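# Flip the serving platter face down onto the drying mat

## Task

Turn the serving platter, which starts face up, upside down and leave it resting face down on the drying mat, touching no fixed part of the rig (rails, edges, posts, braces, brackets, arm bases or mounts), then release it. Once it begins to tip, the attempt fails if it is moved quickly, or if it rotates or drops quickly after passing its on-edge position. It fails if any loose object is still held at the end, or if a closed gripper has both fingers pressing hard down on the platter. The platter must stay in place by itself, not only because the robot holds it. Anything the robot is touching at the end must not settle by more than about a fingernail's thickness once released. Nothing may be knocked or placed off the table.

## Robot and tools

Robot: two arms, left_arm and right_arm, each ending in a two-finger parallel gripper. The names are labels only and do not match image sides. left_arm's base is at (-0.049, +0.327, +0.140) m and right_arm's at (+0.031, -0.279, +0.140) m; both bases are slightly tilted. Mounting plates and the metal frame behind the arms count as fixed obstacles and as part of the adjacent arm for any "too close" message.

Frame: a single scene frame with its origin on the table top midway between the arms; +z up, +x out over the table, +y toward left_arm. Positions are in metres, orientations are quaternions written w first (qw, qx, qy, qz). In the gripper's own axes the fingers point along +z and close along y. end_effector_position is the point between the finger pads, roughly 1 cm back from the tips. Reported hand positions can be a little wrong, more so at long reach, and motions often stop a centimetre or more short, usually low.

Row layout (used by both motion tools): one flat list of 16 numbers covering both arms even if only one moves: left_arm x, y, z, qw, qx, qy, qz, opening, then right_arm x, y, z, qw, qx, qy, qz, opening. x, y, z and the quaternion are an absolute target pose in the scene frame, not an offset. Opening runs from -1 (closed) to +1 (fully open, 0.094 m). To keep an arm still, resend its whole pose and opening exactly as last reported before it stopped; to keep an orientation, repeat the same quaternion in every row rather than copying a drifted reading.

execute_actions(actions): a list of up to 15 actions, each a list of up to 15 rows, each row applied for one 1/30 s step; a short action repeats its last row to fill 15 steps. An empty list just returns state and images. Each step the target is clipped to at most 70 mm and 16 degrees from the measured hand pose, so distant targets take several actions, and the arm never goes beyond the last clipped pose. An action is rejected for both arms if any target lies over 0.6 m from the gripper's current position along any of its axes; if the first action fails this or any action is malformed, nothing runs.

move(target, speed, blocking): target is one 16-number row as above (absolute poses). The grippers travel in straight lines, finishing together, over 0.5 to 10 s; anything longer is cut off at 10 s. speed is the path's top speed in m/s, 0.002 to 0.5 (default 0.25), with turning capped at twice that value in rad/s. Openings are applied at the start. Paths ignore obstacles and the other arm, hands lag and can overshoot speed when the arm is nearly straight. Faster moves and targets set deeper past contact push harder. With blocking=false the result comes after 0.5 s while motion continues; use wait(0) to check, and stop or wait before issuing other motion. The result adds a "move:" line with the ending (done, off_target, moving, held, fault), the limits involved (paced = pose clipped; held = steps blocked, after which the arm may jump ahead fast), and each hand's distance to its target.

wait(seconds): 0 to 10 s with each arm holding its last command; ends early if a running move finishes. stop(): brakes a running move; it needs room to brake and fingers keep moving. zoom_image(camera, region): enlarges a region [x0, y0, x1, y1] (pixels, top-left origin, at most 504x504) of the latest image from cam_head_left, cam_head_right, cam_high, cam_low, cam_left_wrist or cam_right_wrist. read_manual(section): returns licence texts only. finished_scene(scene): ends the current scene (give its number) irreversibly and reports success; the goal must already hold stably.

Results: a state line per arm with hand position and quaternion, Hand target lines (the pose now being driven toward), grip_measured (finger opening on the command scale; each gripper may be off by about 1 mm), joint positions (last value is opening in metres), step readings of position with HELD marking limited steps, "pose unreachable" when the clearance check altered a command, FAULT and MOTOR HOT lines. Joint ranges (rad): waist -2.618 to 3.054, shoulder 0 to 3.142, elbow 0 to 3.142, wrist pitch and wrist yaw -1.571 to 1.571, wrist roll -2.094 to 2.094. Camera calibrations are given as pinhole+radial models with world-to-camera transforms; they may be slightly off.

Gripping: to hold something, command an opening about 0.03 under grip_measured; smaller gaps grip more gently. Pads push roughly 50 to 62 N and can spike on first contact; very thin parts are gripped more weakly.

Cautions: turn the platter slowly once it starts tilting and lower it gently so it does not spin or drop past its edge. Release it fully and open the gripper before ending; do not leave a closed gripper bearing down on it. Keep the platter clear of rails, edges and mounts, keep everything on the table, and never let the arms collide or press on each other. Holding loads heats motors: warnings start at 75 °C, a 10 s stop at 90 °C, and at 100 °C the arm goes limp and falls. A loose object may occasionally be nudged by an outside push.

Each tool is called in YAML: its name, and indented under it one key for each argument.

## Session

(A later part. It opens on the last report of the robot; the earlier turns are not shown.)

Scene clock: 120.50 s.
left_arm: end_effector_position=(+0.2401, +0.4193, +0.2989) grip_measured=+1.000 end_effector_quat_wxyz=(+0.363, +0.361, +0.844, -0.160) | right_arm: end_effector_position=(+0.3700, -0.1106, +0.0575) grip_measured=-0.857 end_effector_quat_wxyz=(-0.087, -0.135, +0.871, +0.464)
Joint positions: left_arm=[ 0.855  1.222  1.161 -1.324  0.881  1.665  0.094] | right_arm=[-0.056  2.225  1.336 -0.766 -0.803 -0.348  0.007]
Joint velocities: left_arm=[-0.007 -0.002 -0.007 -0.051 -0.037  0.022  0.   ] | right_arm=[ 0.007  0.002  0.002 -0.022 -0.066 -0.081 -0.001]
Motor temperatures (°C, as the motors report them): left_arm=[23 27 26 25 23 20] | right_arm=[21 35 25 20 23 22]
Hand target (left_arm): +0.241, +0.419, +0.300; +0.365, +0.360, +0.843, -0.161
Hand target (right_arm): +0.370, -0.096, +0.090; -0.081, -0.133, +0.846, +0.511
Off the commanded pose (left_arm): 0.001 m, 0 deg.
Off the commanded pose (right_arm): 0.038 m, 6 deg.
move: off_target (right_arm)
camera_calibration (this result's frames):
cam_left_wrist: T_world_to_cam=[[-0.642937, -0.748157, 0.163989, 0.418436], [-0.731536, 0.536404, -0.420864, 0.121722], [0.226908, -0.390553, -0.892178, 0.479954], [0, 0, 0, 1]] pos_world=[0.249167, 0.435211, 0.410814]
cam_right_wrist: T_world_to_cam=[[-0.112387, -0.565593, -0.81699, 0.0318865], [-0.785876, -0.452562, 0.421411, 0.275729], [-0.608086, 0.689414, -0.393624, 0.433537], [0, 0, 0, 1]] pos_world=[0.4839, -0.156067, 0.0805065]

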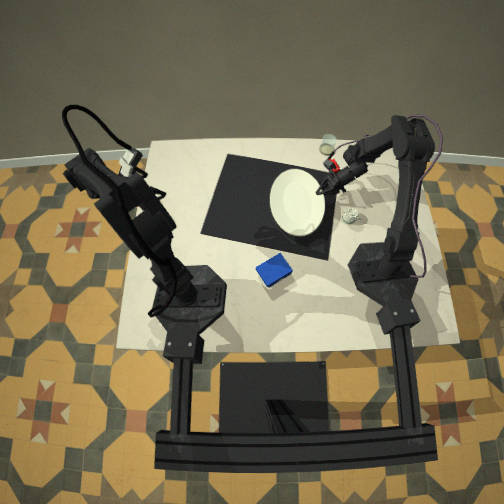

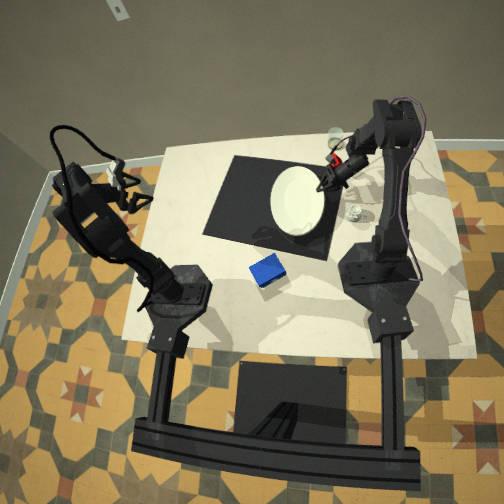

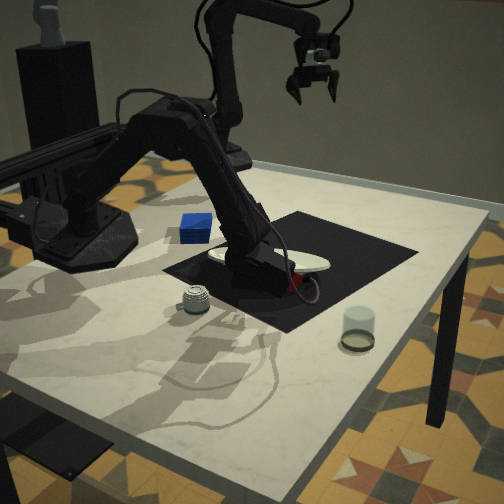

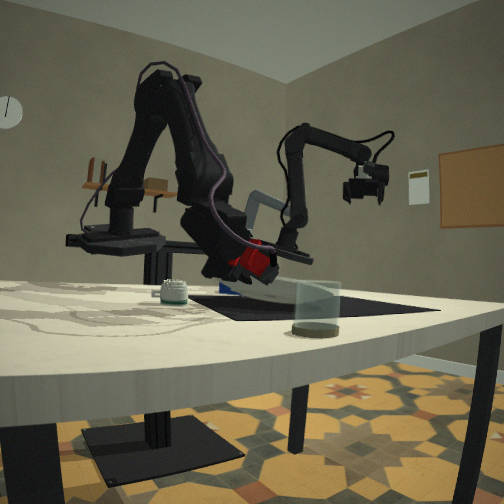

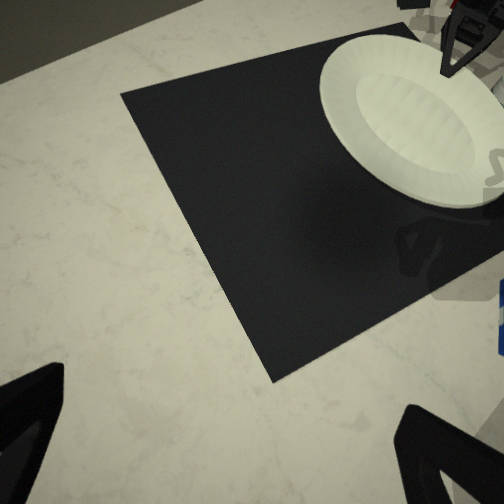

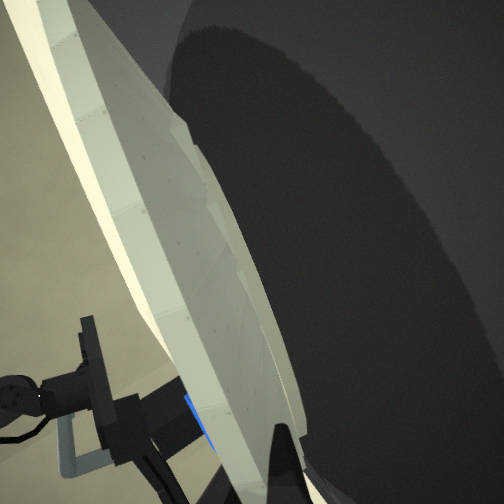

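move:
  target: [0.2409,0.4193,0.2995,0.365,0.360,0.843,-0.161,1, 0.355,-0.047,0.165,-0.039,-0.151,0.956,0.247,-0.9]
  speed: 0.12

zoom_image:
  camera: "cam_low"
  region: [200, 170, 370, 320]

Scene clock: 130.30 s.
left_arm: end_effector_position=(+0.2400, +0.4194, +0.2988) grip_measured=+1.000 end_effector_quat_wxyz=(+0.363, +0.362, +0.844, -0.160) | right_arm: end_effector_position=(+0.3567, -0.0613, +0.1374) grip_measured=-0.858 end_effector_quat_wxyz=(-0.047, -0.136, +0.966, +0.216)
Joint positions: left_arm=[ 0.855  1.222  1.161 -1.324  0.881  1.665  0.094] | right_arm=[ 0.35   1.864  1.29  -0.781 -0.223  0.202  0.007]
Joint velocities: left_arm=[-0.012 -0.012  0.002 -0.051  0.007 -0.022  0.   ] | right_arm=[-0.002  0.017  0.012 -0.037 -0.11   0.022 -0.   ]
Motor temperatures (°C, as the motors report them): left_arm=[23 27 26 25 23 20] | right_arm=[21 35 25 20 23 22]
Hand target (left_arm): +0.241, +0.419, +0.300; +0.365, +0.360, +0.843, -0.161
Hand target (right_arm): +0.357, -0.047, +0.165; -0.037, -0.149, +0.956, +0.249
Off the commanded pose (left_arm): 0.001 m, 0 deg.
Off the commanded pose (right_arm): 0.031 m, 4 deg.
move: off_target (right_arm)
camera_calibration (this result's frames):
cam_left_wrist: T_world_to_cam=[[-0.64289, -0.748205, 0.16396, 0.418465], [-0.731739, 0.536664, -0.420178, 0.121331], [0.226388, -0.390104, -0.892506, 0.47994], [0, 0, 0, 1]] pos_world=[0.249157, 0.43521, 0.410718]
cam_right_wrist: T_world_to_cam=[[-0.0255663, -0.896838, -0.441619, 0.0207116], [-0.862708, -0.203395, 0.462997, 0.290884], [-0.505056, 0.392825, -0.768509, 0.419408], [0, 0, 0, 1]] pos_world=[0.463302, -0.0870147, 0.196787]

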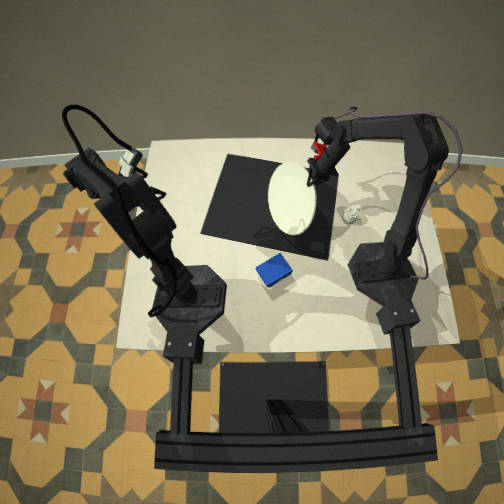

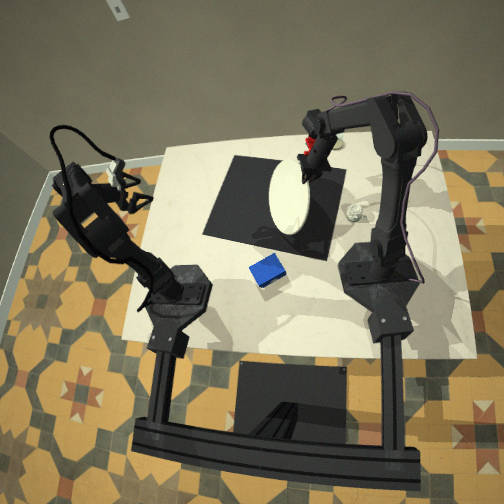

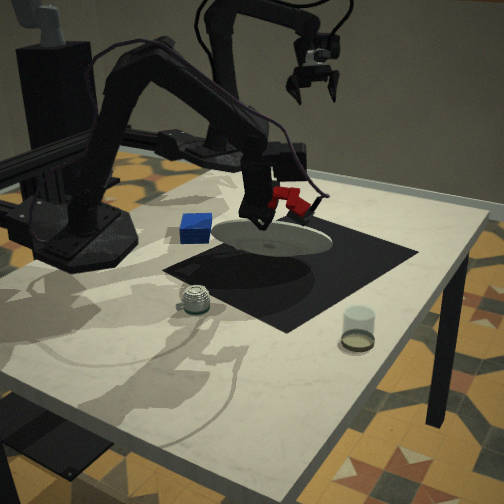

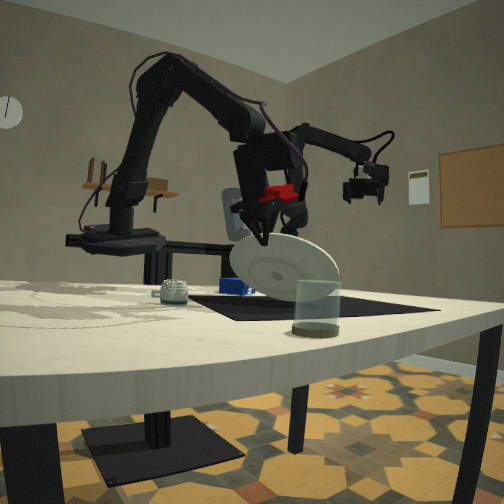

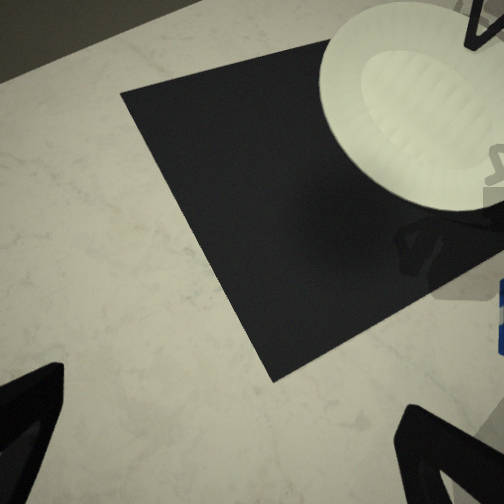

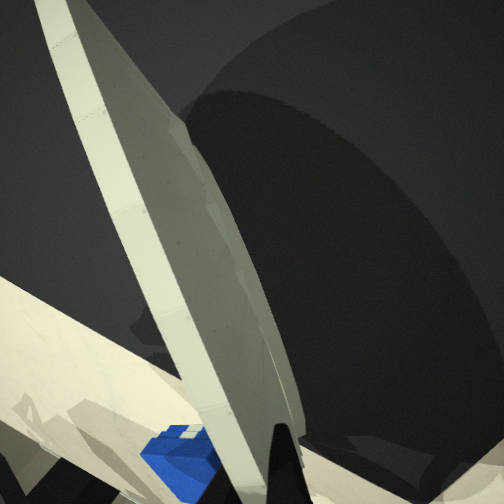

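Region (200, 170, 370, 320) of cam_low's 504x504 image, scaled by 2.965, with more detail than that image has; it fills the top 445 rows of this view, and the rest is white.

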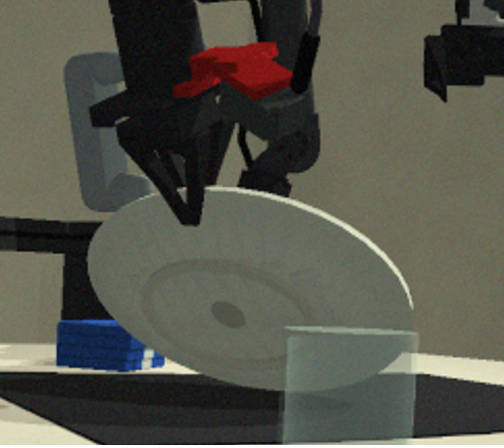

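move:
  target: [0.2409,0.4193,0.2995,0.365,0.360,0.843,-0.161,1, 0.345,-0.003,0.21,-0.007,-0.156,0.987,0.043,-0.9]
  speed: 0.12

Scene clock: 138.07 s.
left_arm: end_effector_position=(+0.2399, +0.4194, +0.2987) grip_measured=+1.000 end_effector_quat_wxyz=(+0.362, +0.362, +0.844, -0.160) | right_arm: end_effector_position=(+0.3405, -0.0116, +0.1806) grip_measured=-0.859 end_effector_quat_wxyz=(-0.028, -0.154, +0.987, +0.021)
Joint positions: left_arm=[ 0.855  1.222  1.161 -1.324  0.88   1.665  0.094] | right_arm=[ 0.683  2.027  1.674 -1.157  0.192  0.517  0.007]
Joint velocities: left_arm=[-0.022  0.012 -0.007  0.066 -0.095  0.051  0.   ] | right_arm=[-0.002  0.002  0.007 -0.022 -0.051 -0.066  0.001]
Motor temperatures (°C, as the motors report them): left_arm=[23 27 26 25 23 20] | right_arm=[21 35 26 20 23 22]
Hand target (left_arm): +0.241, +0.419, +0.300; +0.365, +0.360, +0.843, -0.161
Hand target (right_arm): +0.345, -0.002, +0.210; -0.006, -0.156, +0.987, +0.046
Off the commanded pose (left_arm): 0.001 m, 0 deg.
Off the commanded pose (right_arm): 0.031 m, 3 deg.
move: off_target (right_arm)
camera_calibration (this result's frames):
cam_left_wrist: T_world_to_cam=[[-0.642842, -0.748252, 0.163931, 0.418494], [-0.731941, 0.536924, -0.419492, 0.120939], [0.225867, -0.389655, -0.892834, 0.479926], [0, 0, 0, 1]] pos_world=[0.249146, 0.43521, 0.410623]
cam_right_wrist: T_world_to_cam=[[0.0388931, -0.996414, -0.0751429, -0.00532228], [-0.902583, -0.0672981, 0.425223, 0.288997], [-0.428755, 0.0512845, -0.901964, 0.419073], [0, 0, 0, 1]] pos_world=[0.44073, -0.00734621, 0.254701]

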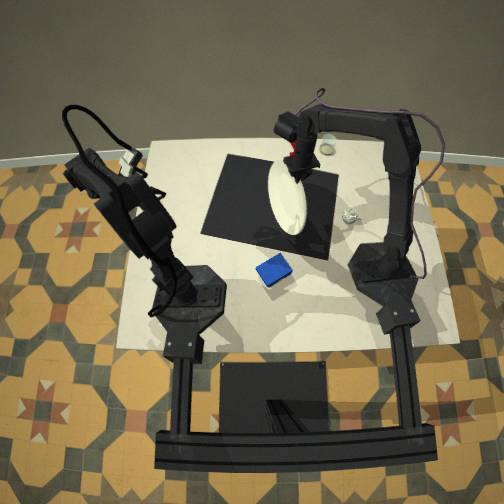

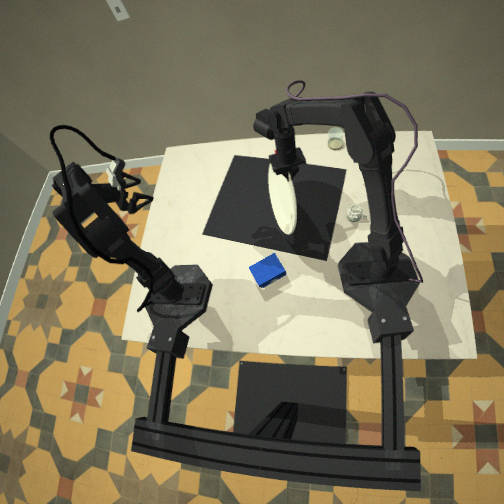

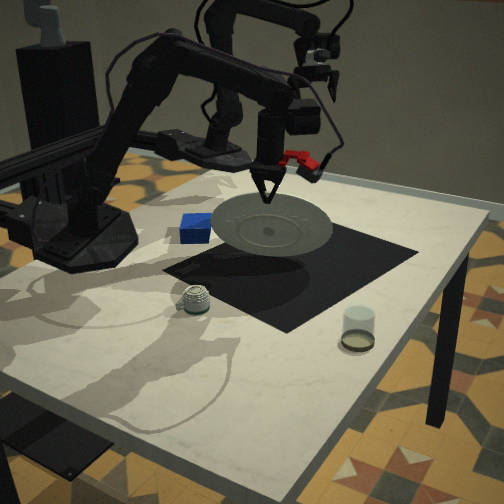

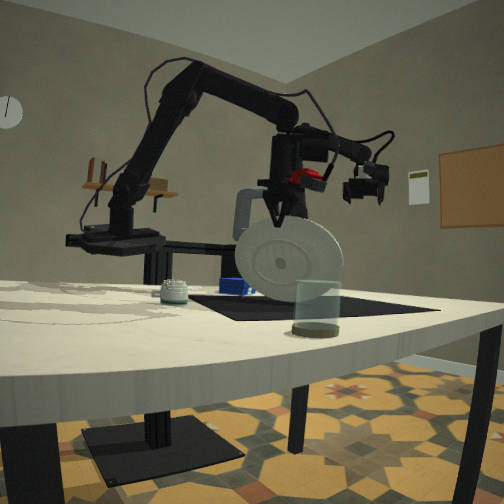

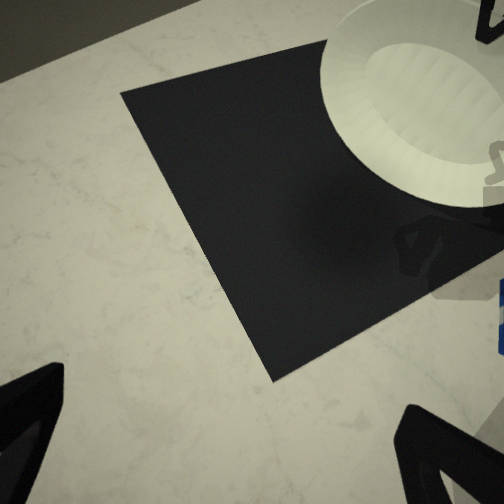

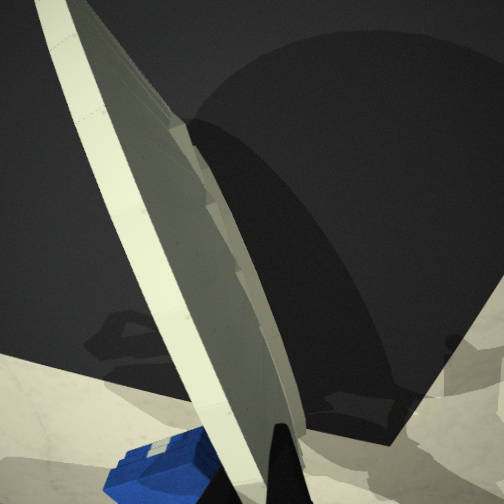

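move:
  target: [0.2409,0.4193,0.2995,0.365,0.360,0.843,-0.161,1, 0.365,-0.04,0.25,0.074,-0.417,0.892,-0.158,-0.9]
  speed: 0.11

Scene clock: 150.03 s.
left_arm: end_effector_position=(+0.2398, +0.4195, +0.2985) grip_measured=+1.000 end_effector_quat_wxyz=(+0.362, +0.362, +0.844, -0.160) | right_arm: end_effector_position=(+0.3527, -0.0374, +0.2061) grip_measured=-0.860 end_effector_quat_wxyz=(+0.025, -0.417, +0.896, -0.150)
Joint positions: left_arm=[ 0.855  1.222  1.161 -1.324  0.879  1.665  0.094] | right_arm=[ 0.789  2.06   1.75  -1.327  0.553  0.107  0.007]
Joint velocities: left_arm=[-0.002 -0.002  0.007 -0.11   0.007  0.022  0.   ] | right_arm=[-0.007 -0.002  0.002  0.051 -0.125  0.007 -0.001]
Motor temperatures (°C, as the motors report them): left_arm=[23 26 26 25 23 20] | right_arm=[21 36 28 20 22 22]
Hand target (left_arm): +0.241, +0.419, +0.299; +0.365, +0.360, +0.843, -0.161
Hand target (right_arm): +0.364, -0.041, +0.249; +0.074, -0.416, +0.893, -0.156
Off the commanded pose (left_arm): 0.001 m, 0 deg.
Off the commanded pose (right_arm): 0.046 m, 6 deg.
move: off_target (right_arm)
camera_calibration (this result's frames):
cam_left_wrist: T_world_to_cam=[[-0.64277, -0.748323, 0.163887, 0.418539], [-0.732245, 0.537314, -0.418463, 0.120351], [0.225087, -0.388981, -0.893325, 0.479904], [0, 0, 0, 1]] pos_world=[0.249131, 0.43521, 0.41048]
cam_right_wrist: T_world_to_cam=[[0.547831, -0.794271, 0.262708, -0.271218], [-0.819476, -0.446288, 0.359565, 0.257445], [-0.168349, -0.412264, -0.895376, 0.338134], [0, 0, 0, 1]] pos_world=[0.416476, 0.0388741, 0.281439]

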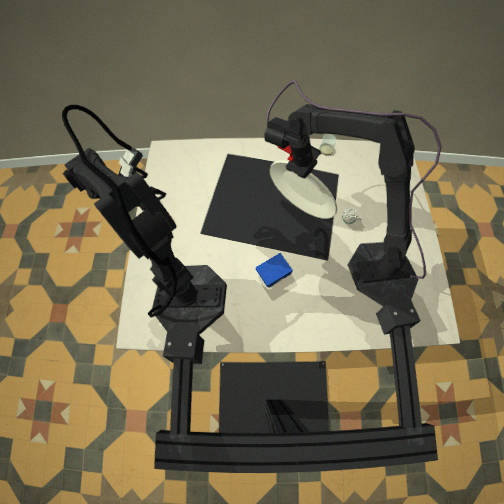

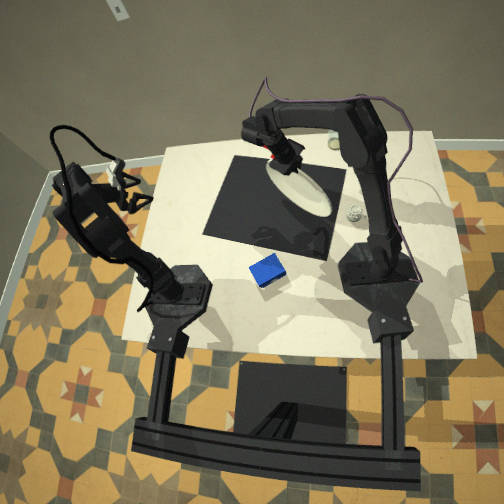

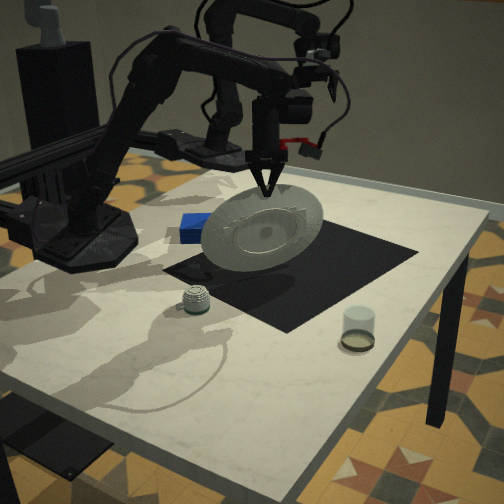

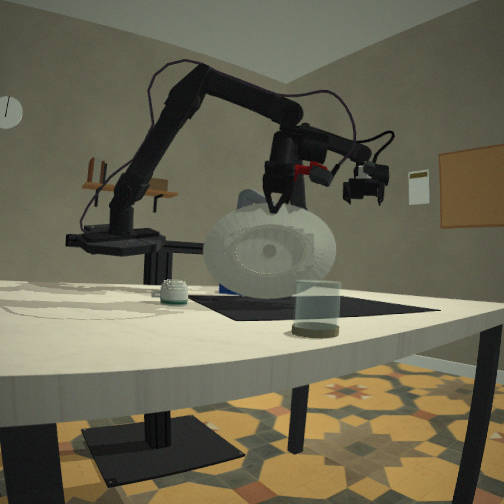

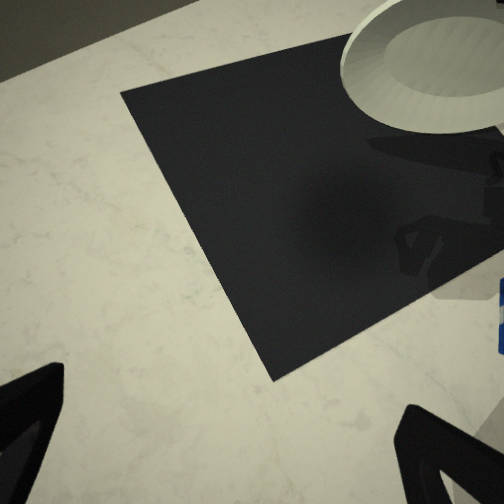

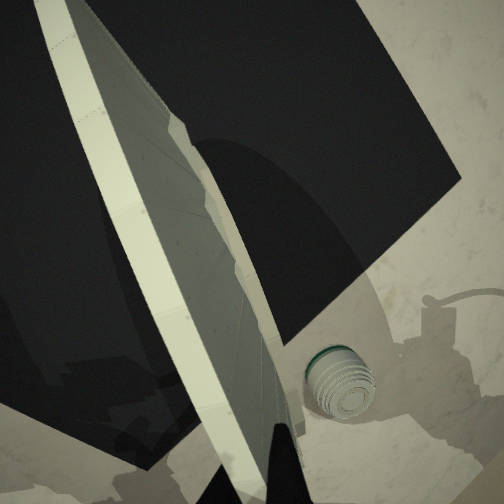

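move:
  target: [0.2409,0.4193,0.2995,0.365,0.360,0.843,-0.161,1, 0.428,0.0,0.256,0.121,-0.685,0.708,-0.125,-0.9]
  speed: 0.12

zoom_image:
  camera: "cam_head_left"
  region: [190, 100, 390, 300]

zoom_image:
  camera: "cam_low"
  region: [200, 160, 380, 330]

Scene clock: 163.70 s.
left_arm: end_effector_position=(+0.2397, +0.4196, +0.2984) grip_measured=+1.000 end_effector_quat_wxyz=(+0.362, +0.362, +0.844, -0.160) | right_arm: end_effector_position=(+0.4059, -0.0072, +0.2136) grip_measured=-0.859 end_effector_quat_wxyz=(+0.055, -0.702, +0.700, -0.116)
Joint positions: left_arm=[ 0.855  1.222  1.161 -1.324  0.878  1.665  0.094] | right_arm=[ 0.721  2.093  1.874 -1.177  0.501 -0.752  0.007]
Joint velocities: left_arm=[ 0.002 -0.017 -0.032 -0.007 -0.007 -0.11   0.   ] | right_arm=[-0.007  0.007 -0.007 -0.022  0.022 -0.022  0.   ]
Motor temperatures (°C, as the motors report them): left_arm=[23 26 26 24 23 20] | right_arm=[22 38 28 20 22 22]
Hand target (left_arm): +0.241, +0.419, +0.300; +0.365, +0.360, +0.843, -0.161
Hand target (right_arm): +0.426, -0.003, +0.257; -0.119, +0.683, -0.710, +0.125
Off the commanded pose (left_arm): 0.002 m, 0 deg.
Off the commanded pose (right_arm): 0.048 m, 8 deg.
move: off_target (right_arm)
camera_calibration (this result's frames):
cam_left_wrist: T_world_to_cam=[[-0.642723, -0.74837, 0.163858, 0.418568], [-0.732446, 0.537573, -0.417777, 0.11996], [0.224566, -0.388532, -0.893651, 0.47989], [0, 0, 0, 1]] pos_world=[0.24912, 0.435209, 0.410385]
cam_right_wrist: T_world_to_cam=[[0.94312, -0.253589, 0.214981, -0.424629], [-0.320001, -0.867768, 0.380235, 0.101672], [0.0901298, -0.427401, -0.899558, 0.262118], [0, 0, 0, 1]] pos_world=[0.409387, 0.0925762, 0.288418]

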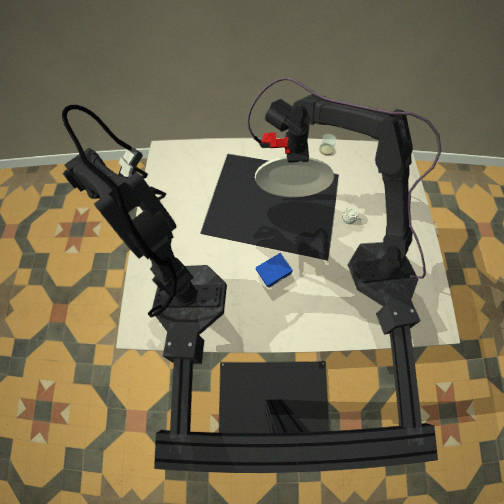

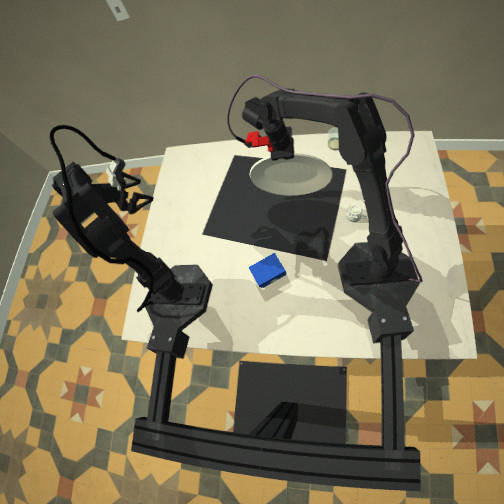

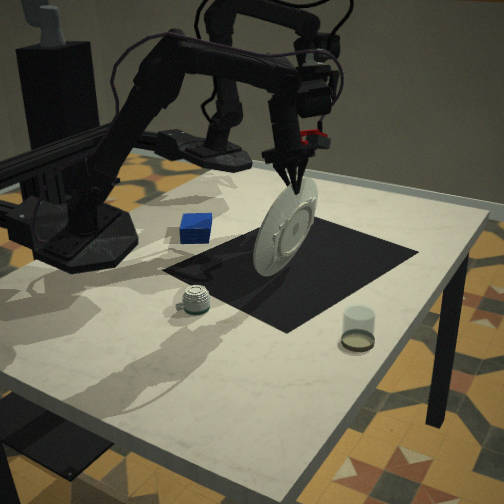

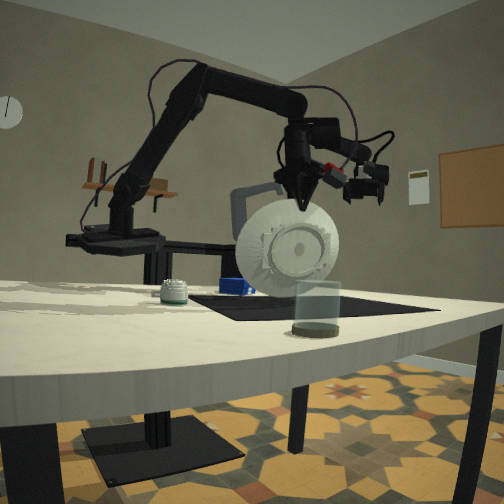

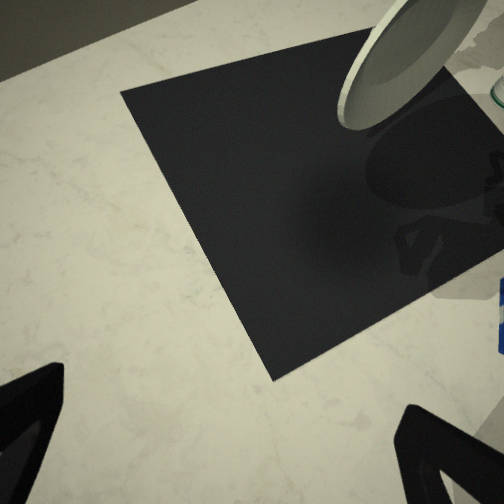

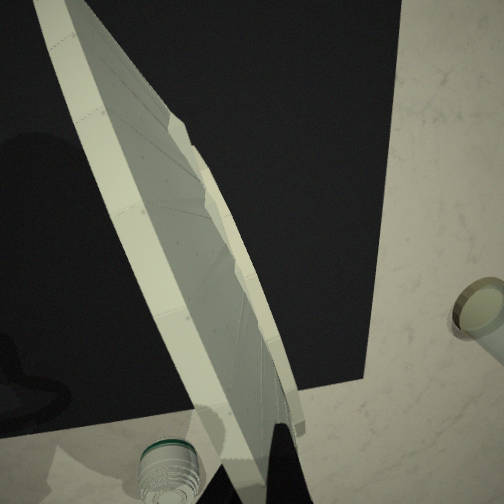

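Region (190, 100, 390, 300) of cam_head_left's 504x504 image, scaled by 2.520, with more detail than that image has.

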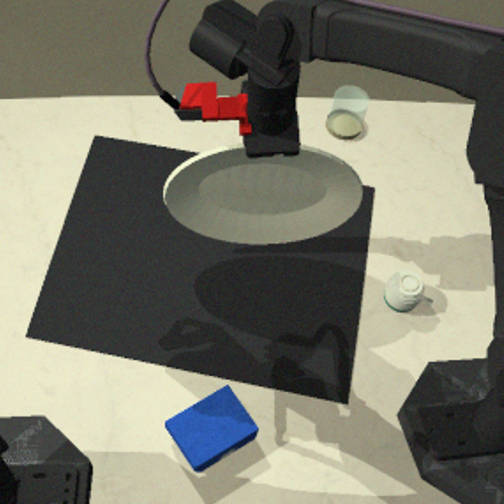

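Region (200, 160, 380, 330) of cam_low's 504x504 image, scaled by 2.800, with more detail than that image has.

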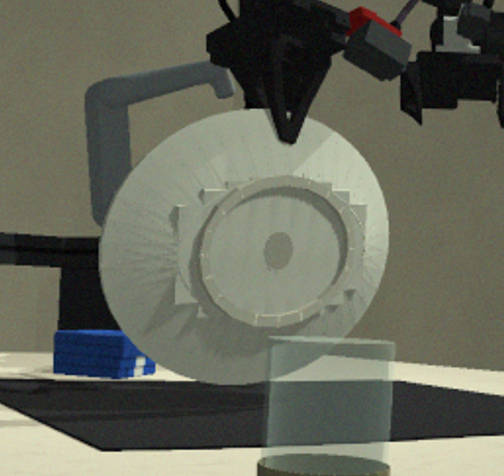

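move:
  target: [0.2409,0.4193,0.2995,0.365,0.360,0.843,-0.161,1, 0.436,0.015,0.238,0.174,-0.673,0.696,-0.180,-0.9]
  speed: 0.07

zoom_image:
  camera: "cam_head_left"
  region: [190, 100, 390, 300]

zoom_image:
  camera: "cam_low"
  region: [200, 160, 380, 330]

Scene clock: 175.37 s.
left_arm: end_effector_position=(+0.2397, +0.4196, +0.2983) grip_measured=+1.000 end_effector_quat_wxyz=(+0.361, +0.362, +0.844, -0.160) | right_arm: end_effector_position=(+0.4008, -0.0016, +0.1952) grip_measured=-0.860 end_effector_quat_wxyz=(+0.075, -0.710, +0.684, -0.147)
Joint positions: left_arm=[ 0.855  1.222  1.161 -1.324  0.877  1.665  0.094] | right_arm=[ 0.75   2.071  1.732 -1.026  0.569 -0.777  0.007]
Joint velocities: left_arm=[ 0.012 -0.007 -0.002 -0.022 -0.007 -0.007  0.   ] | right_arm=[ 0.007 -0.007  0.002 -0.051  0.007 -0.037  0.   ]
Motor temperatures (°C, as the motors report them): left_arm=[23 26 26 24 23 20] | right_arm=[22 39 29 20 22 22]
Hand target (left_arm): +0.241, +0.419, +0.300; +0.365, +0.360, +0.843, -0.161
Hand target (right_arm): +0.431, +0.010, +0.242; -0.168, +0.670, -0.701, +0.177
Off the commanded pose (left_arm): 0.002 m, 1 deg.
Off the commanded pose (right_arm): 0.058 m, 13 deg.
move: off_target (right_arm)
camera_calibration (this result's frames):
cam_left_wrist: T_world_to_cam=[[-0.642675, -0.748418, 0.163829, 0.418597], [-0.732648, 0.537832, -0.41709, 0.119568], [0.224045, -0.388082, -0.893978, 0.479874], [0, 0, 0, 1]] pos_world=[0.24911, 0.435209, 0.410289]
cam_right_wrist: T_world_to_cam=[[0.933176, -0.215323, 0.287782, -0.424612], [-0.316737, -0.871113, 0.375286, 0.111543], [0.169883, -0.441359, -0.881103, 0.212882], [0, 0, 0, 1]] pos_world=[0.395403, 0.0996952, 0.267906]

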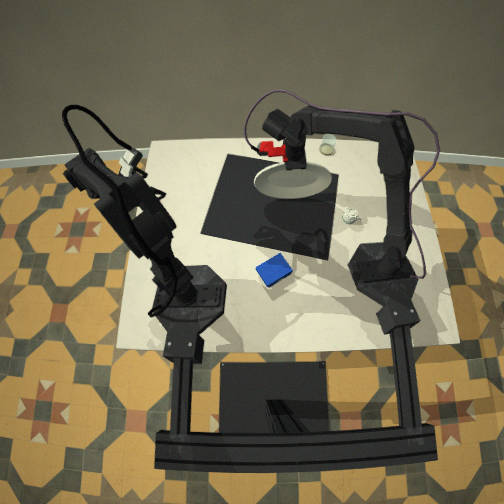

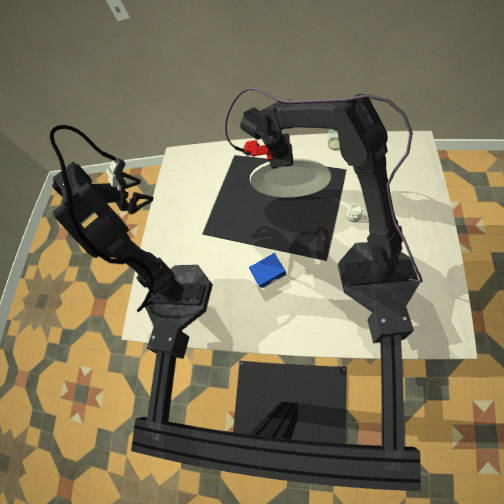

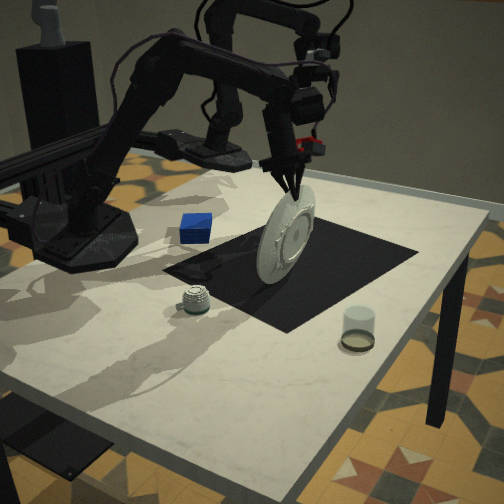

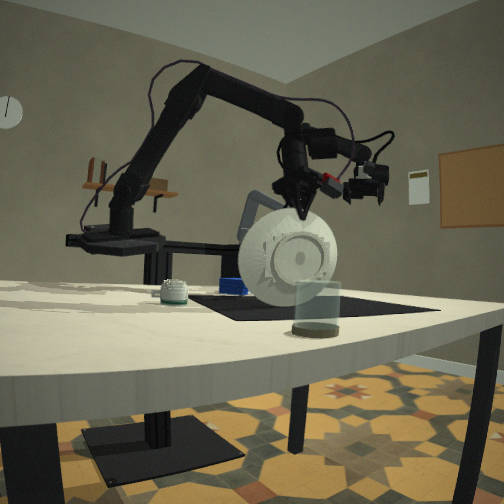

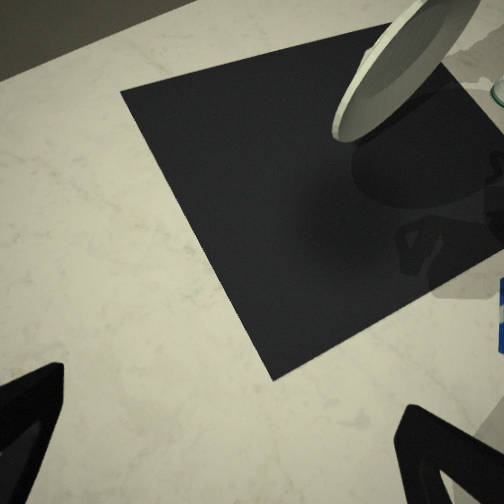

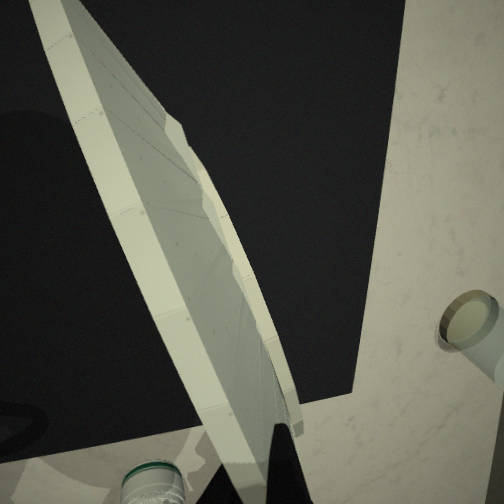

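Region (190, 100, 390, 300) of cam_head_left's 504x504 image, scaled by 2.520, with more detail than that image has.

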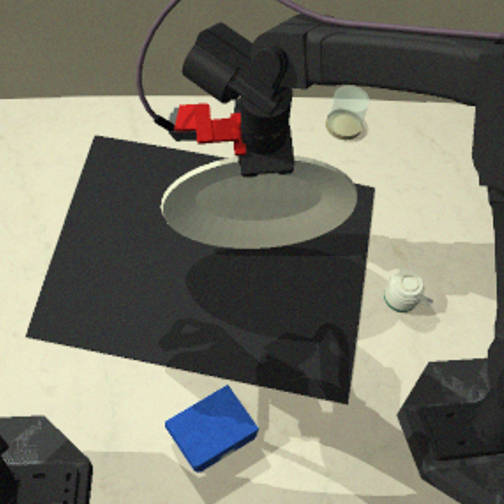

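Region (200, 160, 380, 330) of cam_low's 504x504 image, scaled by 2.800, with more detail than that image has.

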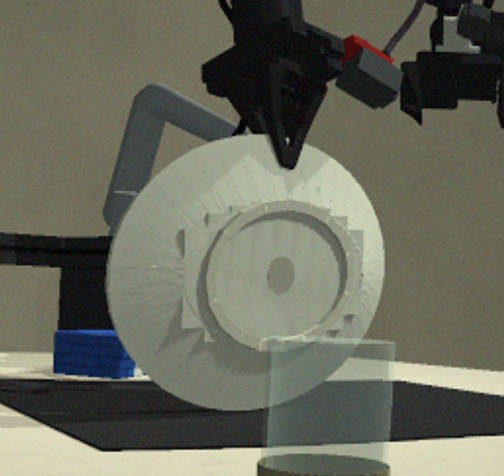

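move:
  target: [0.2409,0.4193,0.2995,0.365,0.360,0.843,-0.161,1, 0.44,0.02,0.262,0.174,-0.673,0.696,-0.180,-0.9]
  speed: 0.04

move:
  target: [0.2409,0.4193,0.2995,0.365,0.360,0.843,-0.161,1, 0.44,0.02,0.232,0.174,-0.673,0.696,-0.180,-0.9]
  speed: 0.04

zoom_image:
  camera: "cam_head_left"
  region: [190, 100, 390, 300]

Scene clock: 195.33 s.
left_arm: end_effector_position=(+0.2396, +0.4197, +0.2982) grip_measured=+1.000 end_effector_quat_wxyz=(+0.361, +0.362, +0.845, -0.160) | right_arm: end_effector_position=(+0.4171, +0.0053, +0.2138) grip_measured=-0.860 end_effector_quat_wxyz=(+0.099, -0.700, +0.690, -0.157)
Joint positions: left_arm=[ 0.855  1.222  1.161 -1.324  0.876  1.665  0.094] | right_arm=[ 0.75   2.083  1.816 -1.046  0.591 -0.776  0.007]
Joint velocities: left_arm=[ 0.002 -0.002 -0.012 -0.022  0.139  0.125  0.   ] | right_arm=[-0.002  0.007 -0.002  0.022  0.051 -0.037  0.   ]
Motor temperatures (°C, as the motors report them): left_arm=[23 26 26 24 23 20] | right_arm=[22 40 28 22 23 22]
Hand target (left_arm): +0.241, +0.419, +0.300; +0.365, +0.360, +0.843, -0.161
Hand target (right_arm): +0.437, +0.017, +0.263; -0.173, +0.671, -0.699, +0.177
Off the commanded pose (left_arm): 0.002 m, 1 deg.
Off the commanded pose (right_arm): 0.055 m, 10 deg.
move: off_target (right_arm)
camera_calibration (this result's frames):
cam_left_wrist: T_world_to_cam=[[-0.642627, -0.748465, 0.1638, 0.418627], [-0.732849, 0.53809, -0.416403, 0.119176], [0.223524, -0.387633, -0.894303, 0.479859], [0, 0, 0, 1]] pos_world=[0.249099, 0.435209, 0.410194]
cam_right_wrist: T_world_to_cam=[[0.91459, -0.239107, 0.326118, -0.444107], [-0.349123, -0.873834, 0.338419, 0.137119], [0.204055, -0.42337, -0.882678, 0.215483], [0, 0, 0, 1]] pos_world=[0.410077, 0.10486, 0.28863]

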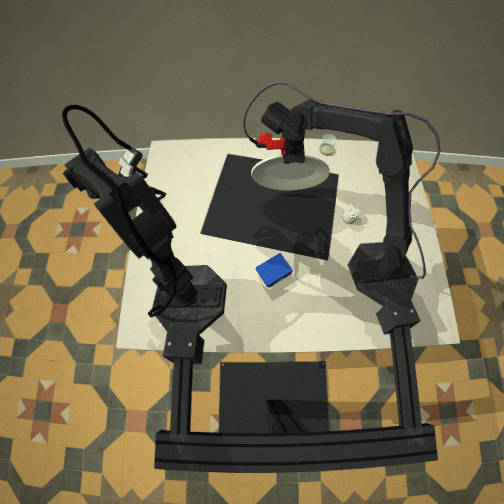

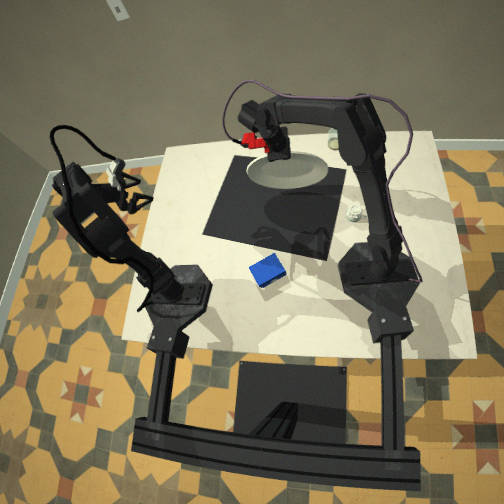

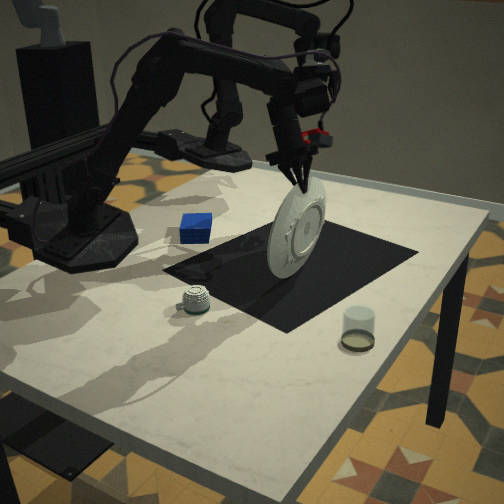

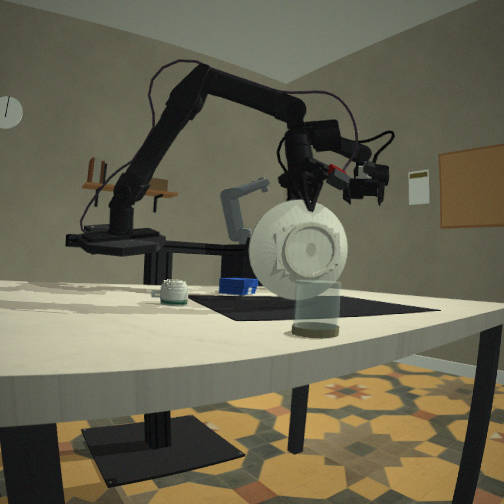

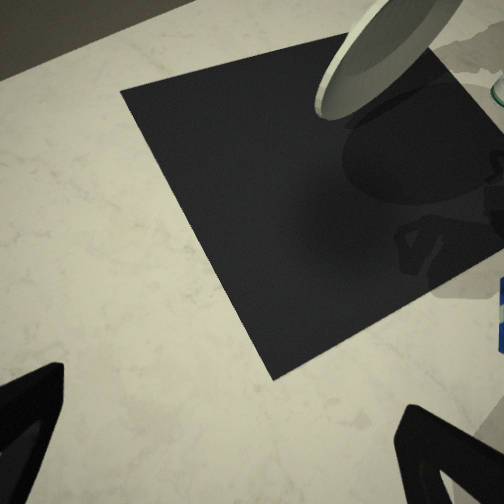

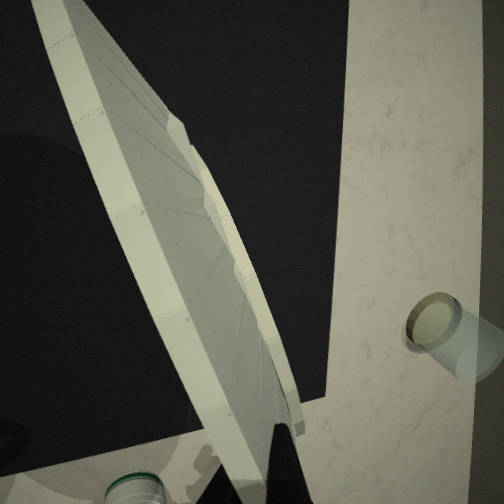

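Scene clock: 197.67 s.
left_arm: end_effector_position=(+0.2395, +0.4198, +0.2981) grip_measured=+1.000 end_effector_quat_wxyz=(+0.361, +0.362, +0.845, -0.160) | right_arm: end_effector_position=(+0.4118, +0.0052, +0.1955) grip_measured=-0.860 end_effector_quat_wxyz=(+0.090, -0.705, +0.686, -0.152)
Joint positions: left_arm=[ 0.855  1.222  1.161 -1.324  0.876  1.665  0.094] | right_arm=[ 0.745  2.091  1.76  -0.996  0.579 -0.788  0.007]
Joint velocities: left_arm=[-0.012 -0.022 -0.012 -0.022  0.051 -0.022  0.   ] | right_arm=[-0.002 -0.022 -0.017  0.007 -0.007 -0.022 -0.   ]
Motor temperatures (°C, as the motors report them): left_arm=[23 26 26 24 23 20] | right_arm=[22 40 28 22 23 22]
Hand target (left_arm): +0.241, +0.419, +0.299; +0.365, +0.360, +0.843, -0.161
Hand target (right_arm): +0.437, +0.017, +0.235; -0.169, +0.671, -0.700, +0.178
Off the commanded pose (left_arm): 0.002 m, 1 deg.
Off the commanded pose (right_arm): 0.048 m, 11 deg.
move: off_target (right_arm)
camera_calibration (this result's frames):
cam_left_wrist: T_world_to_cam=[[-0.64258, -0.748512, 0.163771, 0.418656], [-0.733049, 0.538348, -0.415716, 0.118785], [0.223003, -0.387183, -0.894628, 0.479843], [0, 0, 0, 1]] pos_world=[0.249088, 0.435209, 0.410098]
cam_right_wrist: T_world_to_cam=[[0.923242, -0.226033, 0.310698, -0.433854], [-0.332529, -0.875172, 0.351423, 0.132006], [0.192481, -0.427764, -0.883158, 0.205279], [0, 0, 0, 1]] pos_world=[0.404936, 0.105273, 0.269702]

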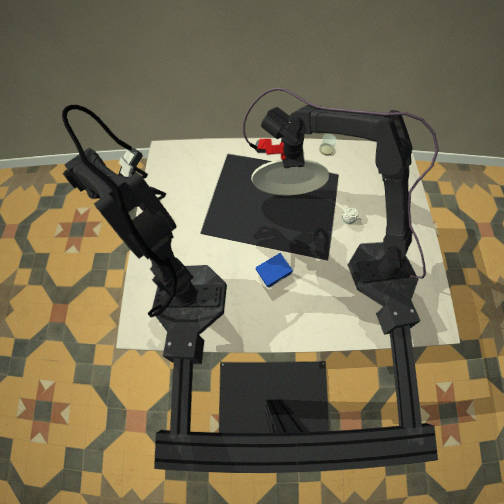

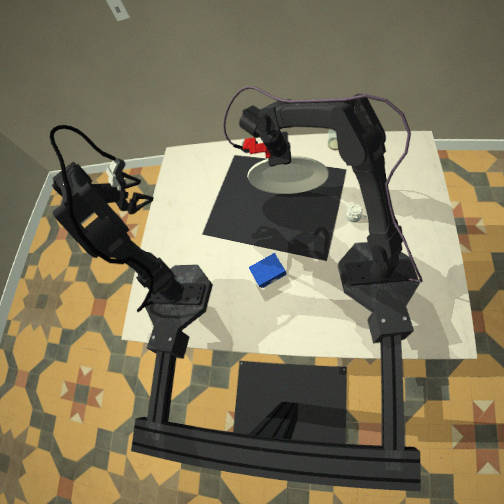

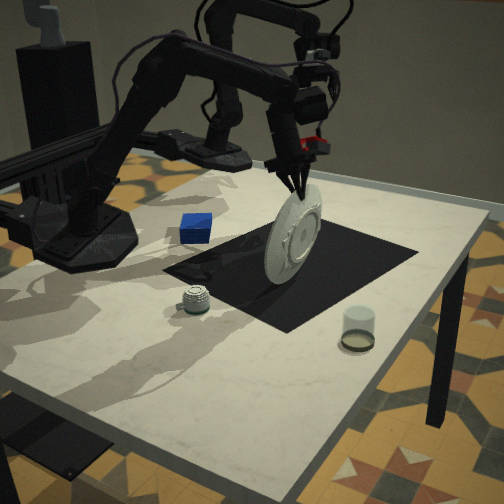

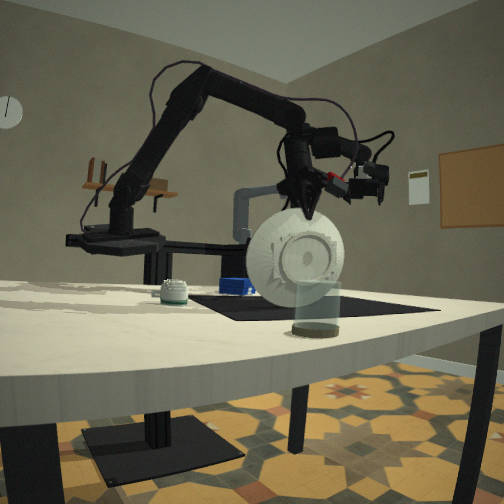

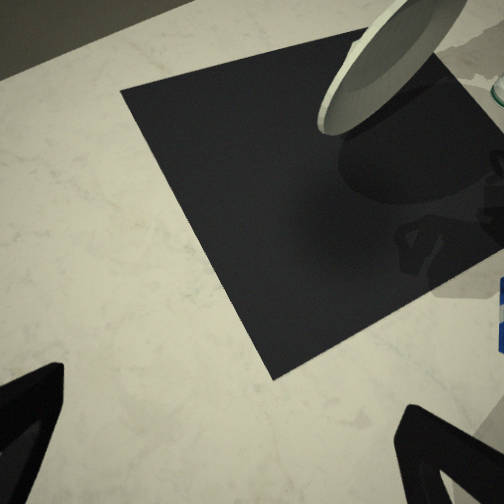

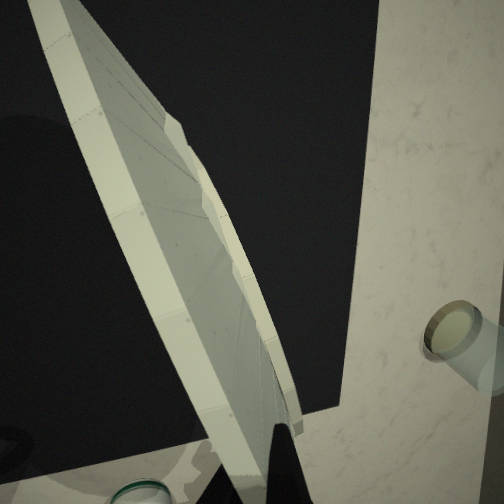

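Region (190, 100, 390, 300) of cam_head_left's 504x504 image, scaled by 2.520, with more detail than that image has.

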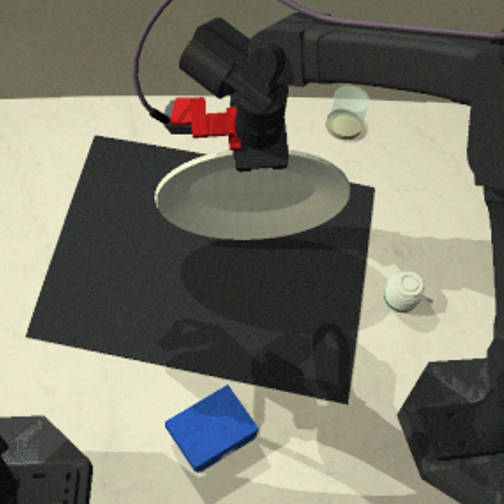

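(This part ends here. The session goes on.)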